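# Stack the on-edge magnet blocks flat in one pile

## Task

Find the row of magnet blocks standing on edge, lay every block from that row flat, one on top of another, as a single tidy stack on the bench apart from anything else; then open the grippers and pull the arms away.

## Robot and tools

Robot: two arms, left_arm and right_arm, each ending in a parallel gripper. There are two wrist cameras, cam_left_wrist and cam_right_wrist, each giving a 504x504 image.

Frame: every pose is in one shared scene frame. The origin sits on the table surface midway between the arms; +x reaches out over the table, +z is up, and left_arm is mounted on the +y side. The names left and right are only arm labels, not sides of a picture. For each gripper, the fingers extend along its own +z axis and close along its own y axis. end_effector_position is the point between the finger pads, roughly 1 cm short of the fingertips. Reported hand positions can be somewhat wrong, worse at long reach, and motions often stop a centimetre or more from the command, usually below it.

The row format (used by execute_actions rows and by move target): a single flat list of 16 numbers covering both arms, even if only one moves. First left_arm: x, y, z (metres, absolute position in the scene frame), qw, qx, qy, qz (absolute orientation quaternion, w first), opening; then the same eight for right_arm. These are absolute poses, not offsets. opening runs from -1 (closed) to +1 (fully open, 0.094 m). Any target more than 0.6 m away from that arm's last reported position along any of its gripper axes gets the call refused. To hold an orientation steady, repeat the same quaternion you chose rather than copying the drifted value from the last result. To keep an arm still, resend its whole last reported pose plus its intended opening every call.

Each control step the commanded pose is clipped to within 70 mm and 16 degrees of the measured pose; position is favoured over orientation when both cannot be met. Elbows never fully straighten. Joint limits per arm (rad): waist -2.618 to 3.054, shoulder 0 to 3.142, elbow 0 to 3.142, wrist pitch -1.571 to 1.571, wrist yaw -1.571 to 1.571, wrist roll -2.094 to 2.094.

Tools:
- execute_actions {"actions": [...], "pictures": bool}. An empty list just reports state. One action {"rows": [[16 numbers], ...], "steps": n} gives up to 15 rows and up to 15 steps (each 1/30 s, default 15); each row is one step and the final row repeats to fill. A wait {"steps": n} (max 300) sends nothing and counts from the previous result, including thinking time. After an action, an arm continues only up to its last clipped pose, so check the result and send the remainder.
- move {"target": [16 numbers], "speed": m/s}: drives each gripper in a straight line toward its absolute pose; both paths finish together, lasting 0.5 to 10 s (cut off at 10 s). speed is 0.002 to 0.5, default 0.25; turn rate cap is twice that in rad/s. Openings are sent at the start. Paths ignore obstacles and the other arm; grippers may lag, stray and overshoot speed near full stretch. Faster contact and targets deeper past contact mean harder hits.
- wait {"seconds": 0 to 10}: lets time pass with no new command.
- zoom_image {"camera": "cam_left_wrist" or "cam_right_wrist", "region": [x0, y0, x1, y1]}: pixel box from the top-left, at most 504 by 504, on that camera's latest image.
- finished_scene {"scene": number}: ends the current scene irreversibly and grades it; the goal must be met and remain so. Its result gives the next task. Replying with no tool call ends everything.

Results: the state line gives each gripper's position and quaternion as left_arm: ... | right_arm: .... grip_measured is the finger opening on the command scale; the last Joint positions entry gives it in metres. Readings can be off about 1 mm per gripper, consistently. To grasp, command an opening around 0.03 under grip_measured for a firm hold, less for a lighter one; pad force tops out near 50 to 62 N, lower on parts under about 2 mm thick. A move adds a move: line with an ending (done, off_target, moving, held, fault) and which limits acted: limits=paced means the pose was clipped, limits=held means a check blocked some steps (the arm may then jump faster). If only one arm is named, the other finished fine. "pose unreachable" and HELD mark steps the clearance check changed or blocked. A Hand target line shows where each gripper is currently being driven. Joint torques include an offset and noise and are nonzero in free air. MOTOR HOT appears from 75 °C; at 90 °C that arm halts 10 s, and at 100 °C it goes limp and drops; these show as OVER-TEMPERATURE FAULT lines. Camera intrinsics are provided (approx. fx about 418 and 416, centre near 251,251).

Avoid: dropping blocks, slamming or shoving hard, knocking anything off the table (that fails), letting the arms collide or press on each other, and long loaded holds that heat motors. An arm blocked by an object keeps pushing until commanded otherwise. Occasional external tugs on held parts or nudges to loose objects may occur. Magnets may attract each other, so place gently and check alignment before releasing.

Each tool is called as a command line: name --argument value for each argument, lists and objects as JSON in quotes; but a table of rows of numbers goes row by row, as --pt "numbers of a row", without its own name.

## Session

I'll start by looking at the scene.

execute_actions --actions '[]'

Scene clock: 0.00 s of 6200.00 s.
left_arm: end_effector_position=(+0.1908, +0.0440, +0.1375) grip_measured=+1.000 end_effector_quat_wxyz=(+0.404, +0.380, +0.819, +0.149) | right_arm: end_effector_position=(+0.3310, -0.0542, +0.2965) grip_measured=+1.000 end_effector_quat_wxyz=(+0.604, -0.105, +0.672, +0.415)
Joint positions: left_arm=[-1.406  1.106  0.713 -0.853 -0.845 -0.36   0.094] | right_arm=[ 0.59   1.245  0.637  0.683 -0.125  0.456  0.094]
Joint velocities: left_arm=[-0.027 -0.037  0.002 -0.066  0.037 -0.022  0.   ] | right_arm=[-0.017 -0.007 -0.007  0.037 -0.007 -0.007  0.   ]
Joint torques (N m, as the arm reports them, + toward a larger angle): no reading
Hand target (left_arm): +0.194, +0.041, +0.146; +0.418, +0.369, +0.818, +0.143
Hand target (right_arm): +0.330, -0.055, +0.312; +0.617, -0.106, +0.657, +0.420

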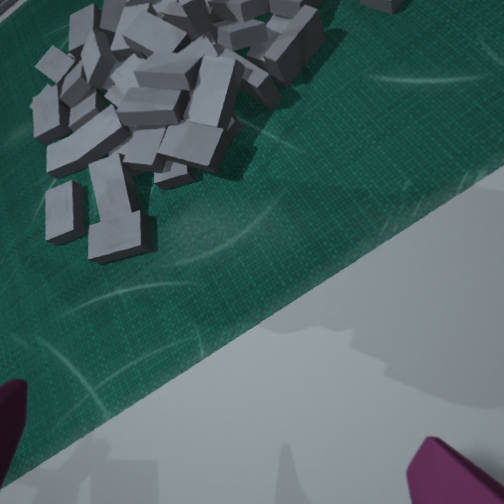

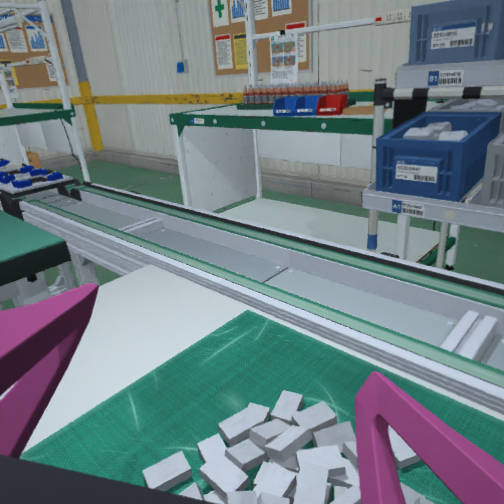

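move --target '[0.25, 0.18, 0.33, 0, 0, 1, 0, 1, 0.25, -0.18, 0.33, 0, 0, 1, 0, 1]' --speed 0.2

Scene clock: 21.33 s of 6200.00 s.
left_arm: end_effector_position=(+0.2529, +0.1800, +0.3132) grip_measured=+1.000 end_effector_quat_wxyz=(+0.228, +0.005, +0.973, -0.035) | right_arm: end_effector_position=(+0.2541, -0.1738, +0.3248) grip_measured=+1.000 end_effector_quat_wxyz=(+0.200, -0.007, +0.972, +0.125)
Joint positions: left_arm=[-0.241  1.252  1.73  -1.583 -0.024 -0.196  0.094] | right_arm=[ 0.475  1.428  1.905 -1.573 -0.023  0.508  0.094]
Joint velocities: left_arm=[ 0.012 -0.007 -0.007  0.081 -0.022 -0.022  0.   ] | right_arm=[-0.022  0.012 -0.017  0.066 -0.007  0.066  0.   ]
Joint torques (N m, as the arm reports them, + toward a larger angle): left_arm=[ 1.01 -3.7   7.59  0.91  0.03  0.03] | right_arm=[-0.83 -5.95  5.34  0.89  0.08  0.02]
Hand target (left_arm): +0.249, +0.182, +0.326; +0.251, +0.002, +0.967, -0.043
Hand target (right_arm): +0.250, -0.181, +0.330; +0.210, -0.001, +0.970, +0.125
Off the commanded pose (left_arm): 0.017 m, 27 deg; orientation clipped at the last step of the last action.
Off the commanded pose (right_arm): 0.009 m, 27 deg; orientation clipped at the last step of the last action.
joint sent to its limit (left arm) — the command would take joint 4 (wrist pitch) past its lower limit, so that joint was sent only as far as its limit.
joint sent to its limit (right arm) — the command would take joint 4 (wrist pitch) past its lower limit, so that joint was sent only as far as its limit.
After step 90, 13.83 s passed at rest.
move: off_target (left_arm, right_arm); limits=paced

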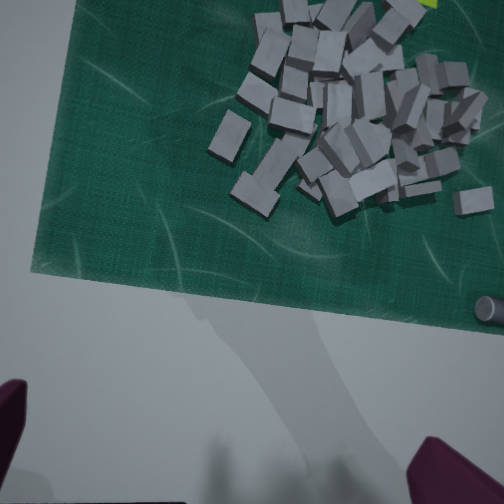

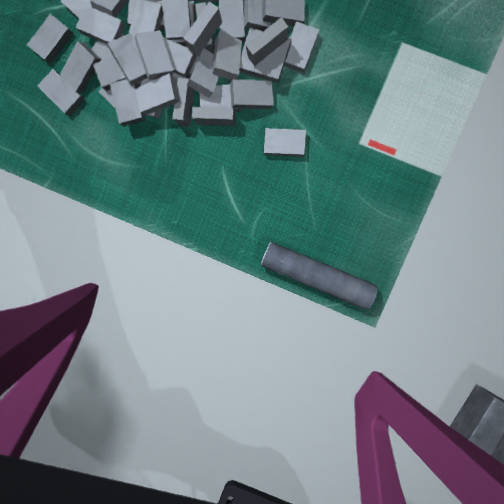

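move --target '[0.2529, 0.18, 0.3132, 0.228, 0.005, 0.973, -0.035, 1, 0.25, -0.36, 0.30, 0.2, 0, 0.98, 0, 1]' --speed 0.2

Scene clock: 29.07 s of 6200.00 s.
left_arm: end_effector_position=(+0.2527, +0.1793, +0.3132) grip_measured=+1.000 end_effector_quat_wxyz=(+0.228, +0.005, +0.973, -0.037) | right_arm: end_effector_position=(+0.2552, -0.3571, +0.2973) grip_measured=+1.000 end_effector_quat_wxyz=(+0.203, +0.001, +0.979, -0.005)
Joint positions: left_arm=[-0.241  1.252  1.73  -1.583 -0.019 -0.196  0.094] | right_arm=[-0.248  1.307  1.713 -1.574 -0.072 -0.189  0.094]
Joint velocities: left_arm=[ 0.002 -0.007  0.002  0.007  0.007  0.081  0.   ] | right_arm=[ 0.012 -0.017  0.002 -0.037 -0.051  0.051  0.   ]
Joint torques (N m, as the arm reports them, + toward a larger angle): left_arm=[-0.15 -1.47  5.21  0.95 -0.06 -0.02] | right_arm=[-0.76 -3.99  5.75  0.78 -0.15 -0.06]
Hand target (left_arm): +0.253, +0.180, +0.313; +0.228, +0.005, +0.973, -0.035
Hand target (right_arm): +0.252, -0.357, +0.299; +0.208, +0.000, +0.978, -0.001
Off the commanded pose (left_arm): 0.001 m, 0 deg.
Off the commanded pose (right_arm): 0.007 m, 1 deg.
joint sent to its limit (right arm) — the command would take joint 4 (wrist pitch) past its lower limit, so that joint was sent only as far as its limit.
After step 90, 3.13 s passed at rest.
move: done

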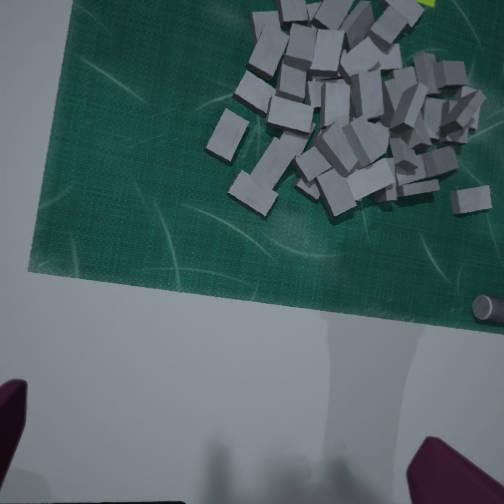

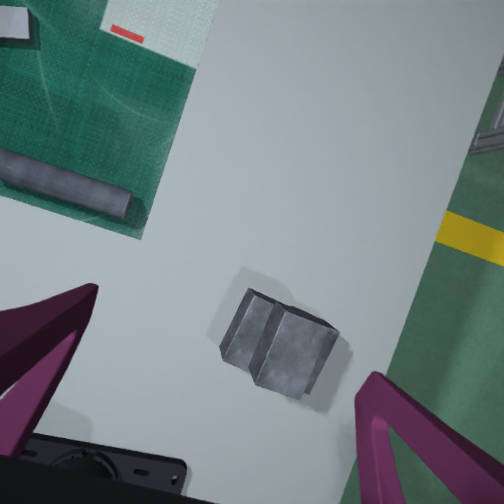

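zoom_image --camera "cam_right_wrist" --region '[190, 250, 380, 440]'

Region (190, 250, 380, 440) of cam_right_wrist's 504x504 image, scaled by 2.653, with more detail than that image has.

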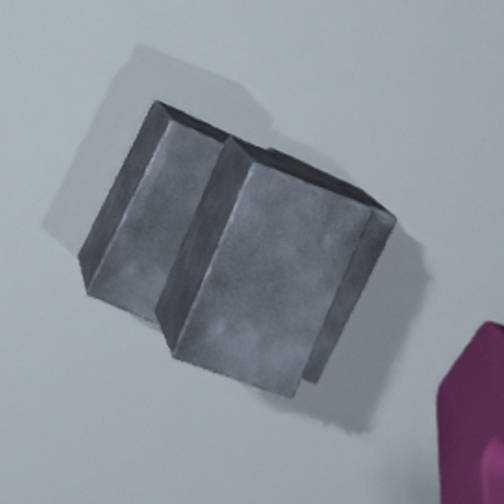

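move --target '[0.2529, 0.18, 0.3132, 0.228, 0.005, 0.973, -0.035, 1, 0.27, -0.40, 0.20, 0.1, 0, 0.995, 0, 1]' --speed 0.2

Scene clock: 65.30 s of 6200.00 s.
left_arm: end_effector_position=(+0.2527, +0.1793, +0.3132) grip_measured=+1.000 end_effector_quat_wxyz=(+0.228, +0.005, +0.973, -0.037) | right_arm: end_effector_position=(+0.2656, -0.3954, +0.1982) grip_measured=+1.000 end_effector_quat_wxyz=(+0.086, +0.000, +0.996, +0.004)
Joint positions: left_arm=[-0.241  1.252  1.73  -1.583 -0.019 -0.196  0.094] | right_arm=[-0.374  1.437  1.449 -1.423 -0.064 -0.327  0.094]
Joint velocities: left_arm=[-0.012 -0.007 -0.012 -0.007  0.007 -0.007  0.   ] | right_arm=[ 0.007 -0.012  0.007 -0.051 -0.007  0.051  0.   ]
Joint torques (N m, as the arm reports them, + toward a larger angle): left_arm=[-0.19 -1.54  5.27  0.98 -0.05 -0.03] | right_arm=[-0.81 -4.73  7.01  0.61 -0.06 -0.06]
Hand target (left_arm): +0.253, +0.180, +0.313; +0.228, +0.005, +0.973, -0.035
Hand target (right_arm): +0.271, -0.399, +0.201; +0.100, +0.000, +0.995, -0.000
Off the commanded pose (left_arm): 0.001 m, 0 deg.
Off the commanded pose (right_arm): 0.007 m, 2 deg.
After step 90, 32.17 s passed at rest.
move: done

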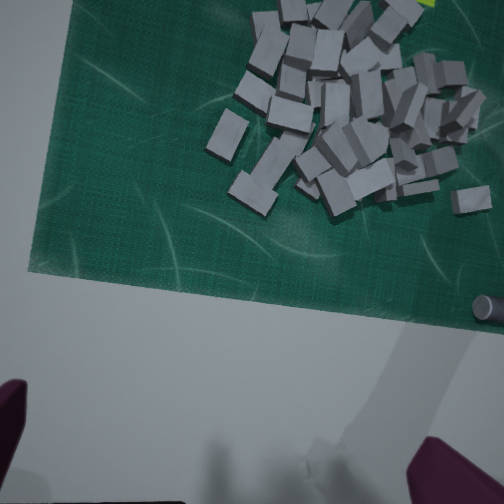

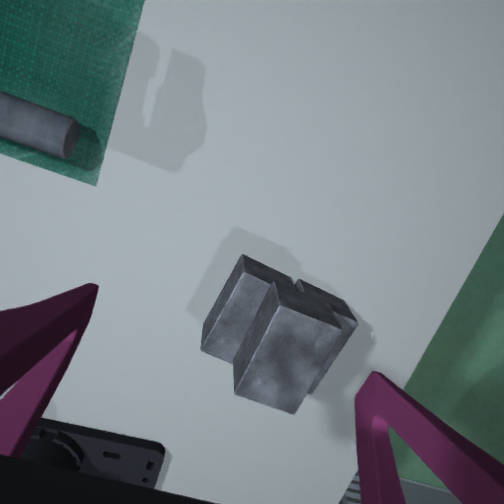

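zoom_image --camera "cam_right_wrist" --region '[170, 220, 390, 440]'

Region (170, 220, 390, 440) of cam_right_wrist's 504x504 image, scaled by 2.291, with more detail than that image has.

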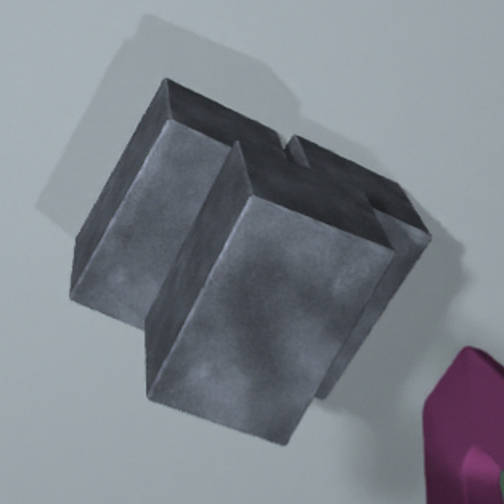

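move --target '[0.25, 0.38, 0.30, 0.2, 0, 0.98, 0, 1, 0.42, -0.25, 0.30, 0.25, 0, 0.968, 0, 1]' --speed 0.2

Scene clock: 74.90 s of 6200.00 s.
left_arm: end_effector_position=(+0.2462, +0.3783, +0.2890) grip_measured=+1.000 end_effector_quat_wxyz=(+0.206, -0.008, +0.978, +0.013) | right_arm: end_effector_position=(+0.4150, -0.2520, +0.2930) grip_measured=+1.000 end_effector_quat_wxyz=(+0.237, -0.004, +0.971, -0.001)
Joint positions: left_arm=[ 0.726  1.426  1.768 -1.583  0.258  0.695  0.094] | right_arm=[ 0.16   1.843  2.195 -1.452  0.092  0.171  0.094]
Joint velocities: left_arm=[ 0.012 -0.007  0.002 -0.051  0.051 -0.022  0.   ] | right_arm=[-0.002 -0.002  0.012 -0.081  0.007 -0.007  0.   ]
Joint torques (N m, as the arm reports them, + toward a larger angle): left_arm=[ 0.83 -3.35  8.13  0.73  0.31  0.05] | right_arm=[ 0.37 -7.2   9.05  0.9   0.12  0.11]
Hand target (left_arm): +0.248, +0.379, +0.299; +0.222, -0.005, +0.975, +0.017
Hand target (right_arm): +0.418, -0.251, +0.301; +0.250, -0.000, +0.968, -0.000
Off the commanded pose (left_arm): 0.012 m, 2 deg.
Off the commanded pose (right_arm): 0.009 m, 2 deg.
joint sent to its limit (left arm) — the command would take joint 4 (wrist pitch) past its lower limit, so that joint was sent only as far as its limit.
After step 90, 4.80 s passed at rest.
move: off_target (left_arm)

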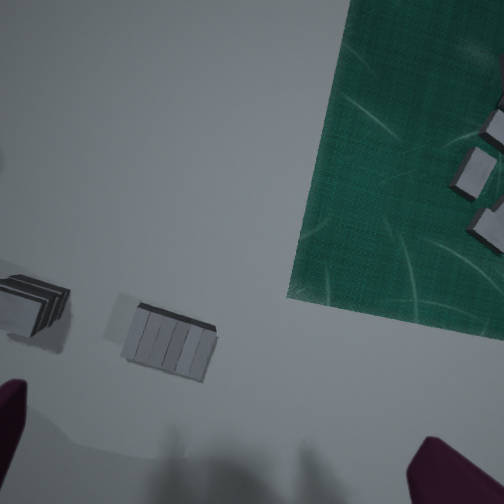

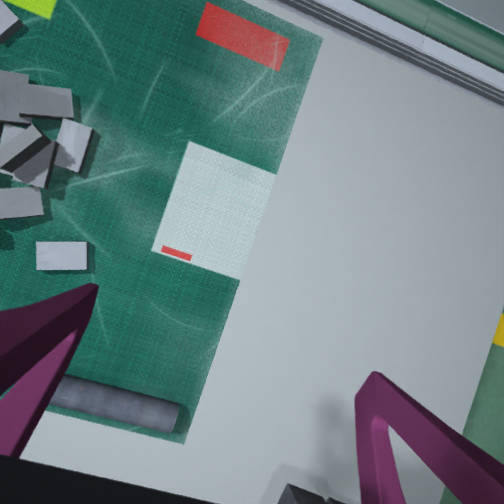

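zoom_image --camera "cam_left_wrist" --region '[0, 240, 240, 420]'

Region (0, 240, 240, 420) of cam_left_wrist's 504x504 image, scaled by 2.100, with more detail than that image has; it fills the top 378 rows of this view, and the rest is white.

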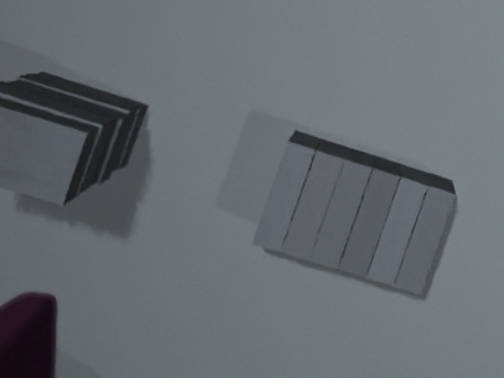

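move --target '[0.27, 0.44, 0.17, 0, 0, 1, 0, 1, 0.30, -0.25, 0.25, 0.2, 0, 0.98, 0, 1]' --speed 0.2

Scene clock: 136.07 s of 6200.00 s.
left_arm: end_effector_position=(+0.2623, +0.4367, +0.1616) grip_measured=+1.000 end_effector_quat_wxyz=(-0.017, -0.005, +1.000, -0.016) | right_arm: end_effector_position=(+0.2985, -0.2534, +0.2396) grip_measured=+1.000 end_effector_quat_wxyz=(+0.174, -0.002, +0.985, -0.004)
Joint positions: left_arm=[ 0.684  1.82   1.72  -1.518  0.003  0.702  0.094] | right_arm=[ 0.241  1.426  1.566 -1.375  0.103  0.261  0.094]
Joint velocities: left_arm=[ 0.007 -0.022 -0.012 -0.037 -0.007 -0.037  0.   ] | right_arm=[-0.017 -0.012  0.012 -0.022  0.037  0.007  0.   ]
Joint torques (N m, as the arm reports them, + toward a larger angle): left_arm=[-1.14 -8.19  7.63  0.32 -0.07  0.  ] | right_arm=[ 0.74 -6.75  6.29  0.94  0.18  0.09]
Hand target (left_arm): +0.270, +0.440, +0.171; -0.000, +0.001, +1.000, +0.003
Hand target (right_arm): +0.300, -0.252, +0.248; +0.199, +0.000, +0.980, +0.000
Off the commanded pose (left_arm): 0.012 m, 3 deg.
Off the commanded pose (right_arm): 0.011 m, 3 deg.
After step 90, 56.70 s passed at rest.
move: off_target (left_arm, right_arm)

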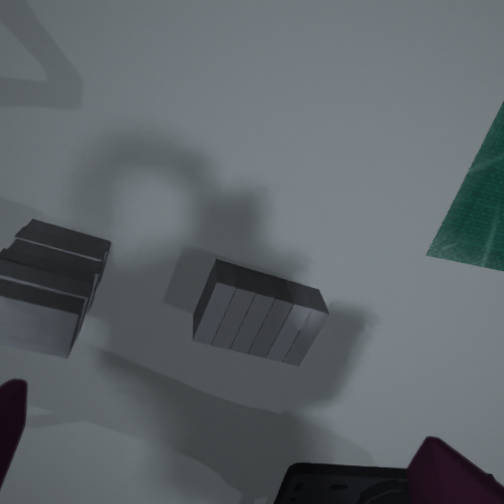

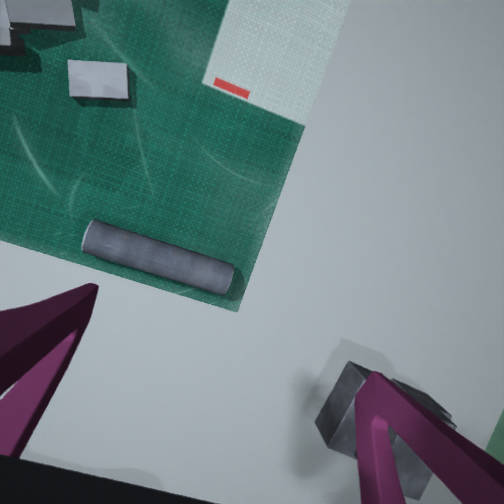

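zoom_image --camera "cam_left_wrist" --region '[150, 220, 370, 400]'

Region (150, 220, 370, 400) of cam_left_wrist's 504x504 image, scaled by 2.291, with more detail than that image has; it fills the top 412 rows of this view, and the rest is white.

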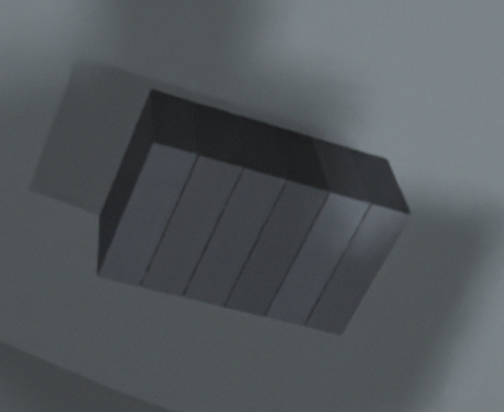

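move --target '[0.27, 0.38, 0.17, 0, 0, 1, 0, 1, 0.30, -0.25, 0.25, 0.2, 0, 0.98, 0, 1]' --speed 0.1

zoom_image --camera "cam_left_wrist" --region '[60, 200, 280, 420]'

Scene clock: 145.27 s of 6200.00 s.
left_arm: end_effector_position=(+0.2664, +0.3802, +0.1634) grip_measured=+1.000 end_effector_quat_wxyz=(-0.019, -0.000, +1.000, -0.012) | right_arm: end_effector_position=(+0.2984, -0.2520, +0.2397) grip_measured=+1.000 end_effector_quat_wxyz=(+0.175, -0.001, +0.985, -0.005)
Joint positions: left_arm=[ 0.527  1.699  1.583 -1.5    0.001  0.555  0.094] | right_arm=[ 0.247  1.426  1.566 -1.374  0.107  0.267  0.094]
Joint velocities: left_arm=[-0.017 -0.012 -0.012  0.037 -0.022 -0.022  0.   ] | right_arm=[ 0.002 -0.007 -0.012  0.081  0.037 -0.022  0.   ]
Joint torques (N m, as the arm reports them, + toward a larger angle): left_arm=[-0.73 -8.42  5.47  0.37 -0.04 -0.08] | right_arm=[ 0.85 -6.57  7.04  0.89  0.15  0.07]
Hand target (left_arm): +0.270, +0.380, +0.170; +0.000, -0.000, +1.000, +0.001
Hand target (right_arm): +0.300, -0.250, +0.250; +0.200, +0.000, +0.980, +0.000
Off the commanded pose (left_arm): 0.007 m, 3 deg.
Off the commanded pose (right_arm): 0.011 m, 3 deg.
After step 90, 5.17 s passed at rest.
move: off_target (left_arm, right_arm)

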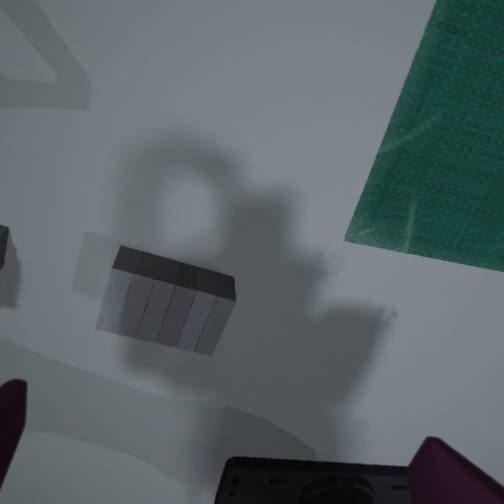

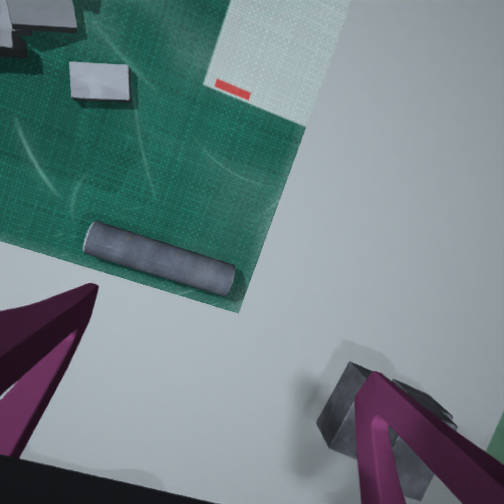

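Region (60, 200, 280, 420) of cam_left_wrist's 504x504 image, scaled by 2.291, with more detail than that image has.

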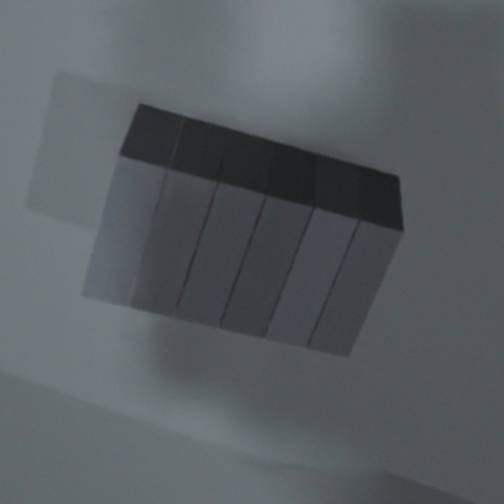

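move --target '[0.16, 0.43, 0.15, 0.242, 0, 0.970, 0, 1, 0.30, -0.25, 0.25, 0.2, 0, 0.98, 0, 1]' --speed 0.15

zoom_image --camera "cam_left_wrist" --region '[100, 100, 400, 400]'

Scene clock: 195.53 s of 6200.00 s.
left_arm: end_effector_position=(+0.1565, +0.4261, +0.1430) grip_measured=+1.000 end_effector_quat_wxyz=(+0.224, -0.006, +0.974, -0.024) | right_arm: end_effector_position=(+0.2985, -0.2521, +0.2397) grip_measured=+1.000 end_effector_quat_wxyz=(+0.175, -0.001, +0.985, -0.005)
Joint positions: left_arm=[ 1.256  1.338  1.088 -1.231  0.446  1.252  0.094] | right_arm=[ 0.247  1.426  1.566 -1.374  0.107  0.267  0.094]
Joint velocities: left_arm=[ 0.007  0.012  0.002 -0.051 -0.022  0.037  0.   ] | right_arm=[-0.002  0.002  0.002 -0.022 -0.022 -0.022  0.   ]
Joint torques (N m, as the arm reports them, + toward a larger angle): left_arm=[ 1.01 -5.    6.04  0.58  0.45  0.04] | right_arm=[ 0.77 -6.52  6.94  0.88  0.14  0.1 ]
Hand target (left_arm): +0.159, +0.429, +0.150; +0.243, -0.002, +0.970, -0.008
Hand target (right_arm): +0.300, -0.250, +0.250; +0.200, -0.000, +0.980, +0.000
Off the commanded pose (left_arm): 0.009 m, 4 deg.
Off the commanded pose (right_arm): 0.011 m, 3 deg.
After step 90, 44.90 s passed at rest.
move: off_target (left_arm, right_arm)

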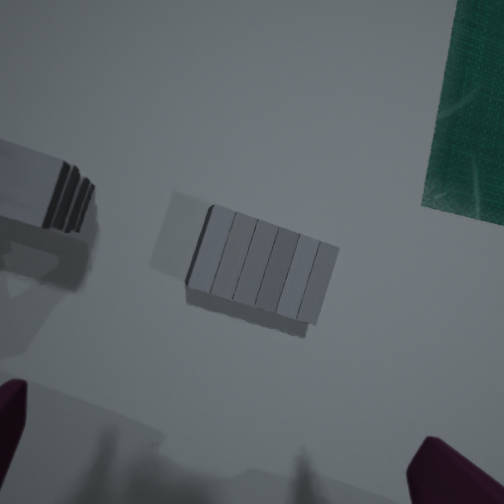

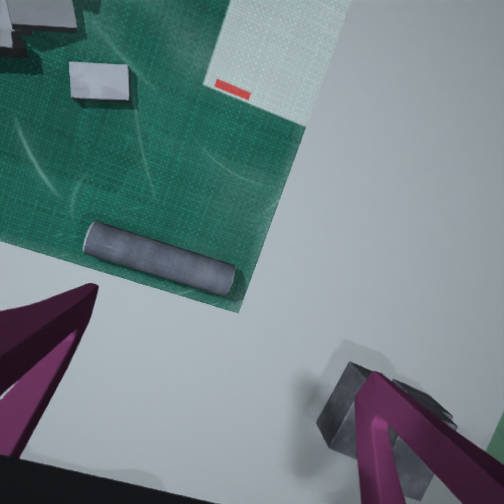

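Region (100, 100, 400, 400) of cam_left_wrist's 504x504 image, scaled by 1.680, with more detail than that image has.

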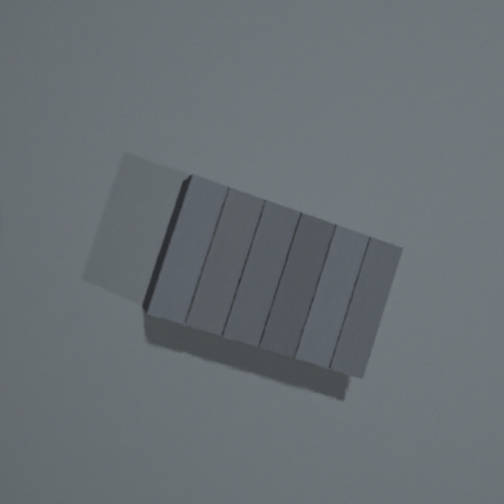

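move --target '[0.187, 0.415, 0.12, 0, -0.669, 0.743, 0, 1, 0.30, -0.25, 0.25, 0.2, 0, 0.98, 0, 1]' --speed 0.15

Scene clock: 262.50 s of 6200.00 s.
left_arm: end_effector_position=(+0.1843, +0.4124, +0.1145) grip_measured=+1.000 end_effector_quat_wxyz=(-0.001, -0.671, +0.742, -0.004) | right_arm: end_effector_position=(+0.2985, -0.2521, +0.2397) grip_measured=+1.000 end_effector_quat_wxyz=(+0.175, -0.001, +0.985, -0.005)
Joint positions: left_arm=[ 0.818  1.493  1.178 -1.258  0.008 -0.623  0.094] | right_arm=[ 0.247  1.426  1.566 -1.374  0.107  0.268  0.094]
Joint velocities: left_arm=[-0.017 -0.017  0.007 -0.022 -0.095 -0.037  0.   ] | right_arm=[ 0.007  0.007  0.002  0.022 -0.066  0.022  0.   ]
Joint torques (N m, as the arm reports them, + toward a larger angle): left_arm=[-1.18 -4.03  8.49  0.14 -0.15 -0.1 ] | right_arm=[ 0.79 -6.52  7.03  0.89  0.17  0.09]
Hand target (left_arm): +0.187, +0.416, +0.121; +0.004, -0.669, +0.743, +0.005
Hand target (right_arm): +0.300, -0.250, +0.250; +0.200, +0.000, +0.980, +0.000
Off the commanded pose (left_arm): 0.007 m, 1 deg.
Off the commanded pose (right_arm): 0.011 m, 3 deg.
After step 90, 58.43 s passed at rest.
move: off_target (right_arm)

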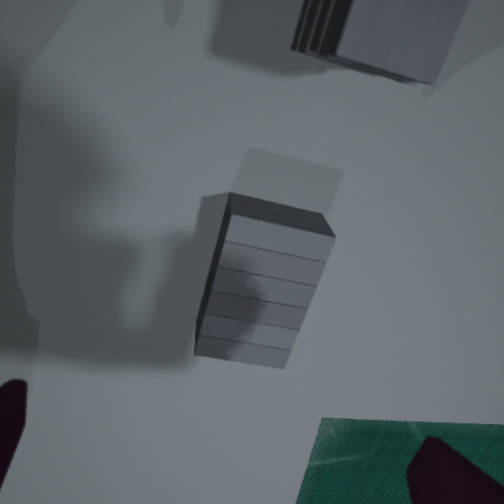

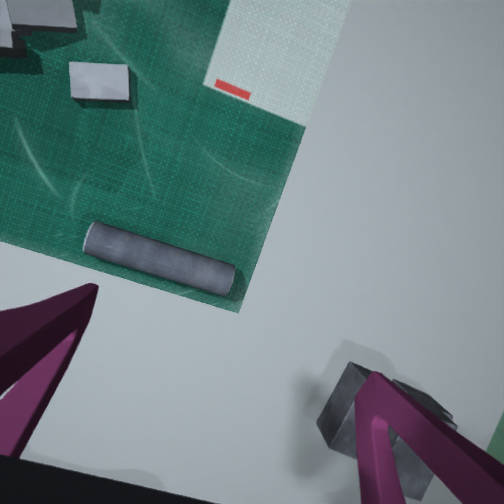

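move --target '[0.187, 0.415, 0.08, 0, -0.669, 0.743, 0, 1, 0.30, -0.25, 0.25, 0.2, 0, 0.98, 0, 1]' --speed 0.08

Scene clock: 270.60 s of 6200.00 s.
left_arm: end_effector_position=(+0.1838, +0.4119, +0.0809) grip_measured=+1.000 end_effector_quat_wxyz=(-0.008, -0.672, +0.741, -0.005) | right_arm: end_effector_position=(+0.2985, -0.2521, +0.2397) grip_measured=+1.000 end_effector_quat_wxyz=(+0.175, -0.001, +0.985, -0.005)
Joint positions: left_arm=[ 0.818  1.522  1.07  -1.135  0.008 -0.625  0.094] | right_arm=[ 0.247  1.426  1.566 -1.374  0.107  0.268  0.094]
Joint velocities: left_arm=[ 0.002 -0.007 -0.002  0.007  0.022  0.022  0.   ] | right_arm=[-0.002  0.002 -0.007 -0.022  0.022 -0.066  0.   ]
Joint torques (N m, as the arm reports them, + toward a larger angle): left_arm=[-0.77 -4.31  5.86  0.4  -0.08 -0.05] | right_arm=[ 0.82 -6.63  7.05  0.88  0.17  0.09]
Hand target (left_arm): +0.187, +0.415, +0.080; +0.000, -0.669, +0.743, -0.000
Hand target (right_arm): +0.300, -0.250, +0.250; +0.200, +0.000, +0.980, +0.000
Off the commanded pose (left_arm): 0.005 m, 1 deg.
Off the commanded pose (right_arm): 0.011 m, 3 deg.
After step 90, 4.13 s passed at rest.
move: off_target (right_arm)

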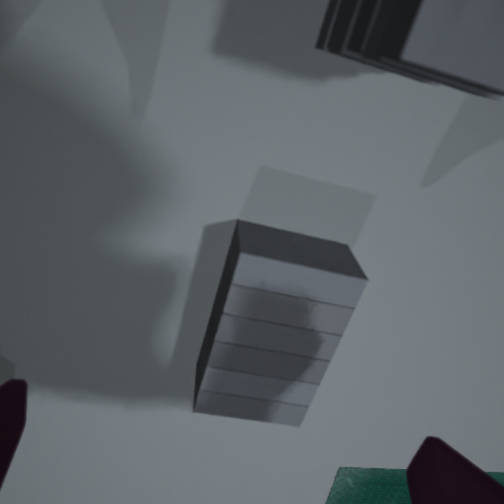

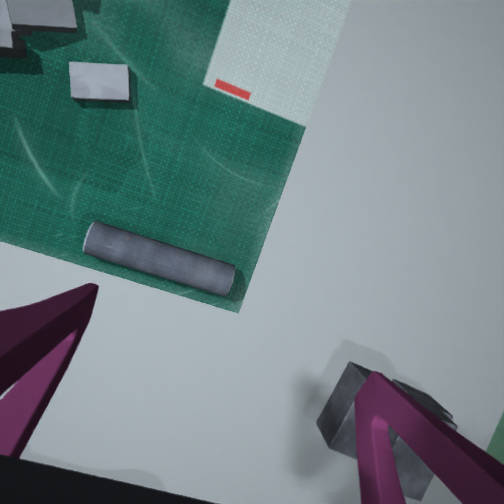

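move --target '[0.208, 0.405, 0.065, 0, -0.669, 0.743, 0, 1, 0.30, -0.25, 0.25, 0.2, 0, 0.98, 0, 1]' --speed 0.05

Scene clock: 282.13 s of 6200.00 s.
left_arm: end_effector_position=(+0.2048, +0.4037, +0.0669) grip_measured=+1.000 end_effector_quat_wxyz=(-0.005, -0.670, +0.742, -0.004) | right_arm: end_effector_position=(+0.2985, -0.2521, +0.2397) grip_measured=+1.000 end_effector_quat_wxyz=(+0.175, -0.001, +0.985, -0.005)
Joint positions: left_arm=[ 0.736  1.562  1.052 -1.07   0.008 -0.704  0.094] | right_arm=[ 0.247  1.426  1.566 -1.374  0.107  0.268  0.094]
Joint velocities: left_arm=[-0.027 -0.007 -0.002 -0.007  0.007 -0.051  0.   ] | right_arm=[ 0.027  0.007 -0.017  0.095 -0.11  -0.022  0.   ]
Joint torques (N m, as the arm reports them, + toward a larger angle): left_arm=[-1.04 -4.44  5.52  0.36 -0.07 -0.1 ] | right_arm=[ 0.82 -6.66  6.97  0.9   0.16  0.09]
Hand target (left_arm): +0.208, +0.405, +0.065; +0.001, -0.669, +0.743, +0.000
Hand target (right_arm): +0.300, -0.250, +0.250; +0.200, +0.000, +0.980, +0.000
Off the commanded pose (left_arm): 0.004 m, 1 deg.
Off the commanded pose (right_arm): 0.011 m, 3 deg.
After step 90, 7.57 s passed at rest.
move: off_target (right_arm)

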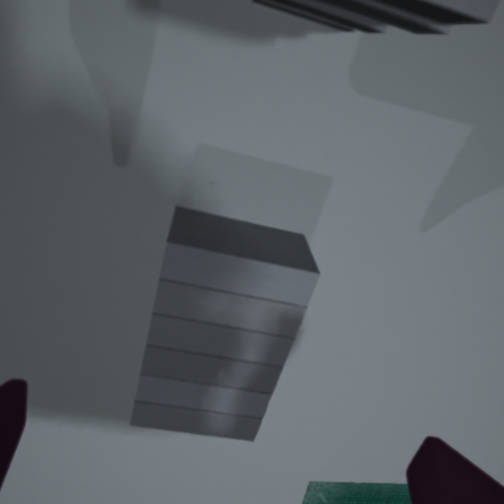

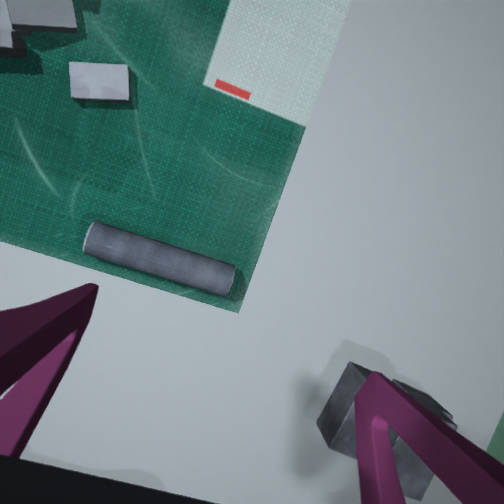

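move --target '[0.208, 0.405, 0.04, 0, -0.669, 0.743, 0, 1, 0.30, -0.25, 0.25, 0.2, 0, 0.98, 0, 1]' --speed 0.04

Scene clock: 290.23 s of 6200.00 s.
left_arm: end_effector_position=(+0.2047, +0.4036, +0.0417) grip_measured=+1.000 end_effector_quat_wxyz=(-0.006, -0.671, +0.741, -0.004) | right_arm: end_effector_position=(+0.2985, -0.2521, +0.2397) grip_measured=+1.000 end_effector_quat_wxyz=(+0.175, -0.001, +0.985, -0.005)
Joint positions: left_arm=[ 0.736  1.596  0.98  -0.967  0.008 -0.706  0.094] | right_arm=[ 0.247  1.426  1.566 -1.374  0.107  0.268  0.094]
Joint velocities: left_arm=[-0.002 -0.012 -0.012  0.007 -0.037 -0.081  0.   ] | right_arm=[-0.002 -0.002  0.017 -0.022 -0.022  0.095  0.   ]
Joint torques (N m, as the arm reports them, + toward a larger angle): left_arm=[-1.01 -4.69  5.39  0.41 -0.07 -0.09] | right_arm=[ 0.69 -6.56  6.95  0.88  0.16  0.11]
Hand target (left_arm): +0.208, +0.405, +0.040; -0.000, -0.669, +0.743, -0.000
Hand target (right_arm): +0.300, -0.250, +0.250; +0.200, +0.000, +0.980, +0.000
Off the commanded pose (left_arm): 0.004 m, 1 deg.
Off the commanded pose (right_arm): 0.011 m, 3 deg.
After step 90, 4.00 s passed at rest.
move: off_target (right_arm)

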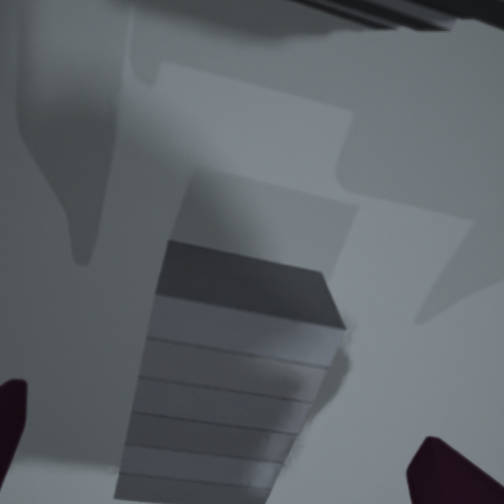

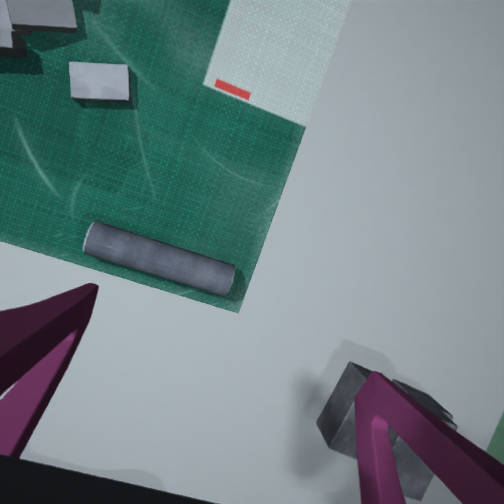

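zoom_image --camera "cam_left_wrist" --region '[0, 204, 504, 504]'

Region (0, 204, 504, 504) of cam_left_wrist's 504x504 image, scaled by 1.000; it fills the top 300 rows of this view, and the rest is white.

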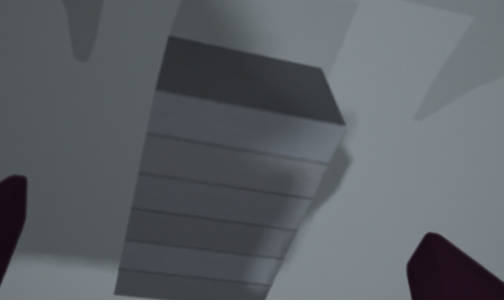

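move --target '[0.208, 0.404, 0.022, 0, -0.669, 0.743, 0, 1, 0.30, -0.25, 0.25, 0.2, 0, 0.98, 0, 1]' --speed 0.03

Scene clock: 307.47 s of 6200.00 s.
left_arm: end_effector_position=(+0.2044, +0.4033, +0.0241) grip_measured=+1.000 end_effector_quat_wxyz=(-0.005, -0.672, +0.741, -0.004) | right_arm: end_effector_position=(+0.2985, -0.2521, +0.2397) grip_measured=+1.000 end_effector_quat_wxyz=(+0.175, -0.001, +0.985, -0.005)
Joint positions: left_arm=[ 0.736  1.622  0.932 -0.892  0.008 -0.708  0.094] | right_arm=[ 0.247  1.426  1.566 -1.374  0.107  0.268  0.094]
Joint velocities: left_arm=[-0.022 -0.007 -0.017 -0.022 -0.022 -0.081  0.   ] | right_arm=[ 0.002 -0.022  0.007  0.037 -0.007 -0.081  0.   ]
Joint torques (N m, as the arm reports them, + toward a larger angle): left_arm=[-1.31 -4.73  5.16  0.39 -0.08 -0.09] | right_arm=[ 0.8  -6.57  7.01  0.9   0.18  0.1 ]
Hand target (left_arm): +0.208, +0.404, +0.022; +0.000, -0.669, +0.743, -0.000
Hand target (right_arm): +0.300, -0.250, +0.250; +0.200, +0.000, +0.980, +0.000
Off the commanded pose (left_arm): 0.004 m, 1 deg.
Off the commanded pose (right_arm): 0.011 m, 3 deg.
After step 90, 13.07 s passed at rest.
move: off_target (right_arm)

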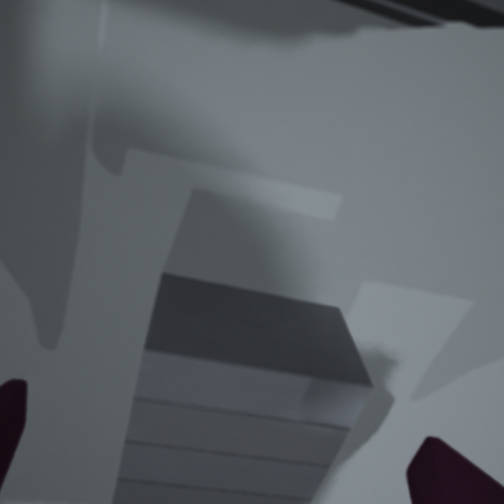

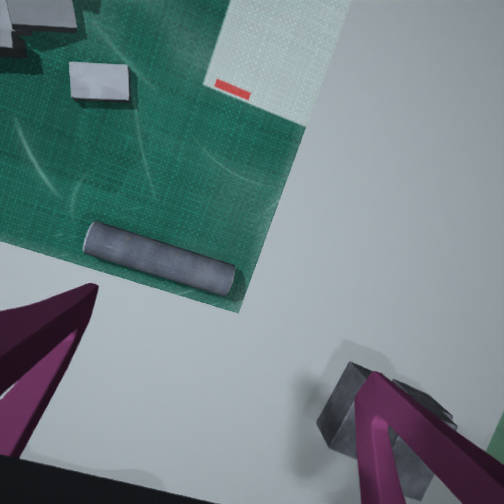

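execute_actions --actions '[{"rows": [[0.208, 0.404, 0.022, 0, -0.669, 0.743, 0, 0.1, 0.30, -0.25, 0.25, 0.2, 0, 0.98, 0, 1]], "steps": 15}]'

Scene clock: 313.23 s of 6200.00 s.
left_arm: end_effector_position=(+0.2049, +0.4038, +0.0241) grip_measured=+0.102 end_effector_quat_wxyz=(-0.004, -0.672, +0.741, -0.004) | right_arm: end_effector_position=(+0.2985, -0.2521, +0.2397) grip_measured=+1.000 end_effector_quat_wxyz=(+0.175, -0.001, +0.985, -0.005)
Joint positions: left_arm=[ 0.736  1.622  0.932 -0.889  0.008 -0.708  0.052] | right_arm=[ 0.247  1.426  1.566 -1.374  0.107  0.268  0.094]
Joint velocities: left_arm=[-0.012 -0.017  0.007  0.007 -0.022  0.007 -0.001] | right_arm=[-0.017 -0.017  0.007 -0.051 -0.066  0.007  0.   ]
Joint torques (N m, as the arm reports them, + toward a larger angle): left_arm=[-1.23 -4.74  5.17  0.41 -0.07 -0.08] | right_arm=[ 0.79 -6.52  6.99  0.89  0.16  0.09]
Hand target (left_arm): +0.208, +0.404, +0.022; +0.000, -0.669, +0.743, -0.000
Hand target (right_arm): +0.300, -0.250, +0.250; +0.200, +0.000, +0.980, +0.000
Off the commanded pose (left_arm): 0.004 m, 1 deg.
Off the commanded pose (right_arm): 0.011 m, 3 deg.
Steps of this call (steps 1 to 90: nothing new was sent; then 2.27 s passed at rest; steps 91 to 105: all 15 steps of this action). Readings (end_effector_position):
91: left_arm (+0.2049, +0.4038, +0.0241) | right_arm (+0.2985, -0.2521, +0.2397)
92: left_arm (+0.2049, +0.4038, +0.0241) | right_arm (+0.2985, -0.2521, +0.2397)
94: left_arm (+0.2049, +0.4038, +0.0241) | right_arm (+0.2985, -0.2521, +0.2397)
98: left_arm (+0.2049, +0.4038, +0.0241) | right_arm (+0.2985, -0.2521, +0.2397)
105: the state above

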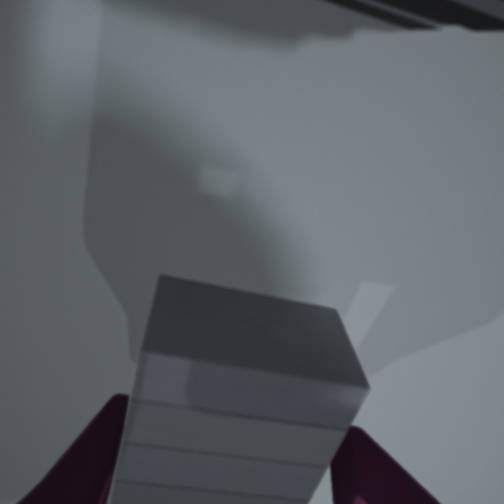

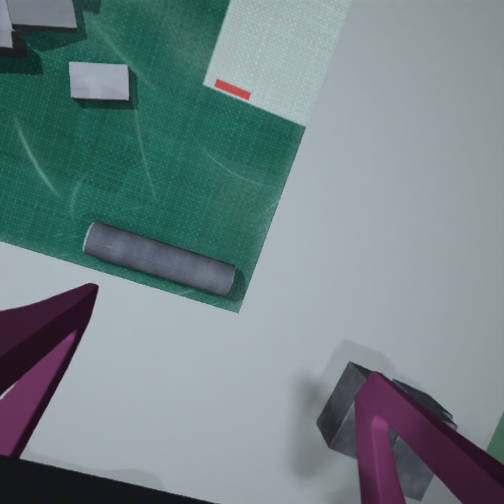

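execute_actions --actions '[{"rows": [[0.208, 0.404, 0.022, 0, -0.669, 0.743, 0, -0.05, 0.30, -0.25, 0.25, 0.2, 0, 0.98, 0, 1]], "steps": 15}]'

Scene clock: 316.73 s of 6200.00 s.
left_arm: end_effector_position=(+0.2045, +0.4040, +0.0241) grip_measured=-0.047 end_effector_quat_wxyz=(-0.004, -0.672, +0.741, -0.003) | right_arm: end_effector_position=(+0.2985, -0.2521, +0.2397) grip_measured=+1.000 end_effector_quat_wxyz=(+0.175, -0.001, +0.985, -0.005)
Joint positions: left_arm=[ 0.736  1.622  0.931 -0.889  0.005 -0.708  0.045] | right_arm=[ 0.247  1.426  1.566 -1.374  0.107  0.268  0.094]
Joint velocities: left_arm=[ 0.007 -0.017 -0.007 -0.051  0.037 -0.007 -0.   ] | right_arm=[ 0.002 -0.017 -0.012 -0.022 -0.066  0.022  0.   ]
Joint torques (N m, as the arm reports them, + toward a larger angle): left_arm=[-1.26 -4.74  5.11  0.4  -0.05 -0.08] | right_arm=[ 0.82 -6.55  7.05  0.89  0.17  0.08]
Hand target (left_arm): +0.208, +0.404, +0.022; +0.000, -0.669, +0.743, +0.000
Hand target (right_arm): +0.300, -0.250, +0.250; +0.200, +0.000, +0.980, +0.000
Off the commanded pose (left_arm): 0.004 m, 1 deg.
Off the commanded pose (right_arm): 0.011 m, 3 deg.
Steps of this call (steps 1 to 90: nothing new was sent; steps 91 to 105: all 15 steps of this action). Readings (end_effector_position):
91: left_arm (+0.2047, +0.4040, +0.0241) | right_arm (+0.2985, -0.2521, +0.2397)
92: left_arm (+0.2045, +0.4040, +0.0241) | right_arm (+0.2985, -0.2521, +0.2397)
94: left_arm (+0.2045, +0.4040, +0.0241) | right_arm (+0.2985, -0.2521, +0.2397)
98: left_arm (+0.2045, +0.4040, +0.0241) | right_arm (+0.2985, -0.2521, +0.2397)
105: the state above

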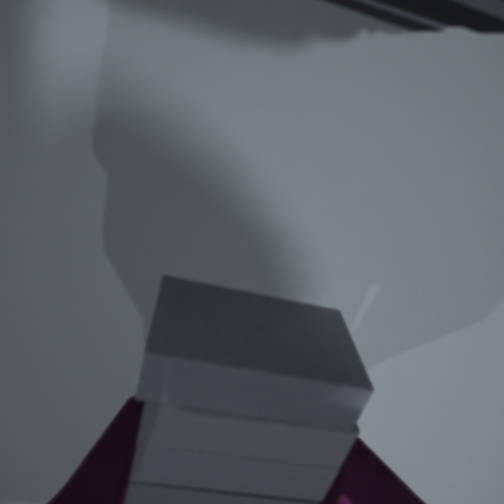

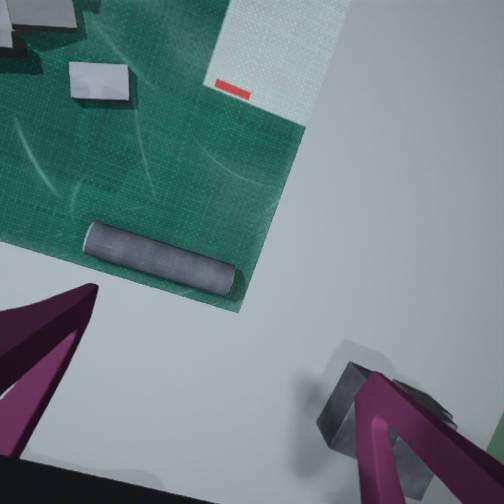

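execute_actions --actions '[{"rows": [[0.208, 0.404, 0.022, 0, -0.669, 0.743, 0, -0.12, 0.30, -0.25, 0.25, 0.2, 0, 0.98, 0, 1],[0.208, 0.404, 0.022, 0, -0.669, 0.743, 0, -0.12, 0.30, -0.25, 0.25, 0.2, 0, 0.98, 0, 1],[0.208, 0.404, 0.022, 0, -0.669, 0.743, 0, -0.12, 0.30, -0.25, 0.25, 0.2, 0, 0.98, 0, 1],[0.208, 0.404, 0.022, 0, -0.669, 0.743, 0, -0.12, 0.30, -0.25, 0.25, 0.2, 0, 0.98, 0, 1],[0.208, 0.404, 0.022, 0, -0.669, 0.743, 0, -0.12, 0.30, -0.25, 0.25, 0.2, 0, 0.98, 0, 1],[0.208, 0.404, 0.022, 0, -0.669, 0.743, 0, -0.2, 0.30, -0.25, 0.25, 0.2, 0, 0.98, 0, 1]], "steps": 15}]'

Scene clock: 321.47 s of 6200.00 s.
left_arm: end_effector_position=(+0.2044, +0.4041, +0.0241) grip_measured=-0.113 end_effector_quat_wxyz=(-0.004, -0.672, +0.740, -0.002) | right_arm: end_effector_position=(+0.2985, -0.2521, +0.2397) grip_measured=+1.000 end_effector_quat_wxyz=(+0.175, -0.001, +0.985, -0.005)
Joint positions: left_arm=[ 0.736  1.622  0.931 -0.889  0.004 -0.709  0.042] | right_arm=[ 0.247  1.426  1.566 -1.374  0.107  0.268  0.094]
Joint velocities: left_arm=[-0.002 -0.017  0.017  0.022  0.11   0.037 -0.001] | right_arm=[-0.002 -0.017 -0.022 -0.066 -0.081 -0.007  0.   ]
Joint torques (N m, as the arm reports them, + toward a larger angle): left_arm=[-1.18 -4.77  5.19  0.39 -0.03 -0.08] | right_arm=[ 0.81 -6.61  7.01  0.87  0.17  0.09]
Hand target (left_arm): +0.208, +0.404, +0.022; +0.000, -0.669, +0.743, -0.000
Hand target (right_arm): +0.300, -0.250, +0.250; +0.200, +0.000, +0.980, +0.000
Off the commanded pose (left_arm): 0.004 m, 1 deg.
Off the commanded pose (right_arm): 0.011 m, 3 deg.
Steps of this call (steps 1 to 90: nothing new was sent; then 1.23 s passed at rest; steps 91 to 105: all 15 steps of this action). Readings (end_effector_position):
91: left_arm (+0.2044, +0.4041, +0.0241) | right_arm (+0.2985, -0.2521, +0.2397)
92: left_arm (+0.2044, +0.4041, +0.0241) | right_arm (+0.2985, -0.2521, +0.2397)
94: left_arm (+0.2044, +0.4041, +0.0241) | right_arm (+0.2985, -0.2521, +0.2397)
98: left_arm (+0.2044, +0.4041, +0.0241) | right_arm (+0.2985, -0.2521, +0.2397)
105: the state above

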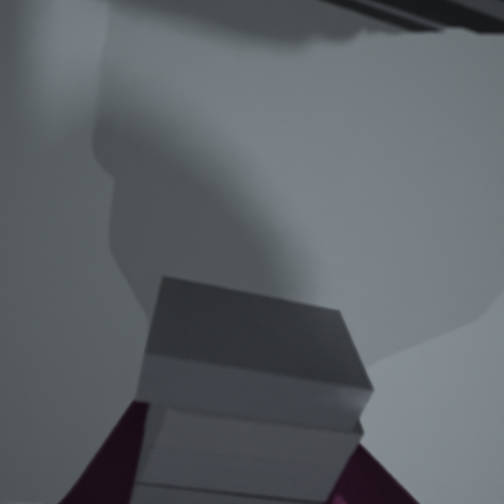

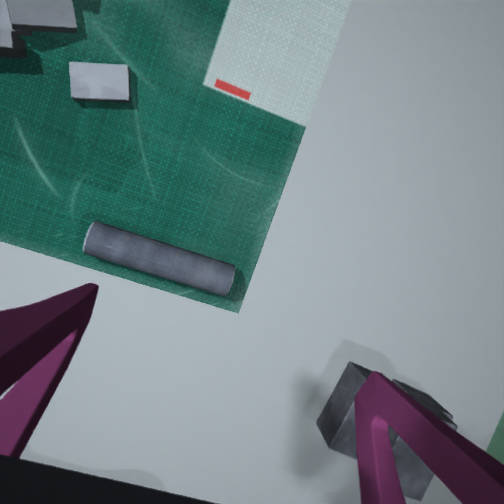

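move --target '[0.208, 0.404, 0.034, 0, -0.669, 0.743, 0, -0.15, 0.30, -0.25, 0.25, 0.2, 0, 0.98, 0, 1]' --speed 0.01

Scene clock: 328.80 s of 6200.00 s.
left_arm: end_effector_position=(+0.2037, +0.4035, +0.0241) grip_measured=-0.113 end_effector_quat_wxyz=(-0.006, -0.672, +0.740, -0.002) | right_arm: end_effector_position=(+0.2985, -0.2521, +0.2397) grip_measured=+1.000 end_effector_quat_wxyz=(+0.175, -0.001, +0.985, -0.005)
Joint positions: left_arm=[ 0.736  1.622  0.931 -0.893  0.004 -0.709  0.042] | right_arm=[ 0.247  1.426  1.566 -1.374  0.107  0.268  0.094]
Joint velocities: left_arm=[ 0.007 -0.017 -0.012  0.007  0.037 -0.007  0.001] | right_arm=[-0.017 -0.012 -0.002  0.022 -0.051 -0.022  0.   ]
Joint torques (N m, as the arm reports them, + toward a larger angle): left_arm=[-1.23 -6.36  7.62 -0.07 -0.03 -0.08] | right_arm=[ 0.82 -6.52  7.    0.89  0.16  0.08]
Hand target (left_arm): +0.208, +0.404, +0.034; +0.000, -0.669, +0.743, -0.000
Hand target (right_arm): +0.300, -0.250, +0.250; +0.200, +0.000, +0.980, +0.000
Off the commanded pose (left_arm): 0.011 m, 1 deg.
Off the commanded pose (right_arm): 0.011 m, 3 deg.
After step 90, 1.53 s passed at rest.
move: off_target (left_arm, right_arm)

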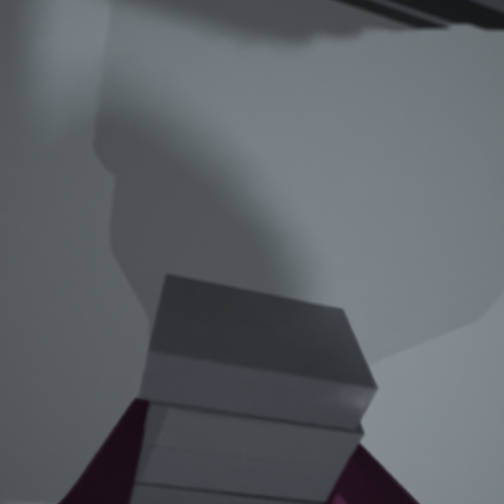

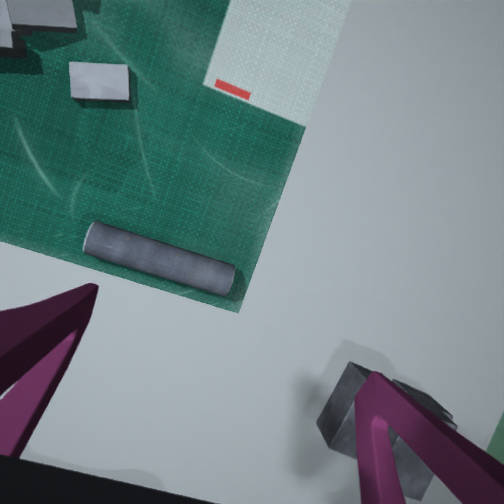

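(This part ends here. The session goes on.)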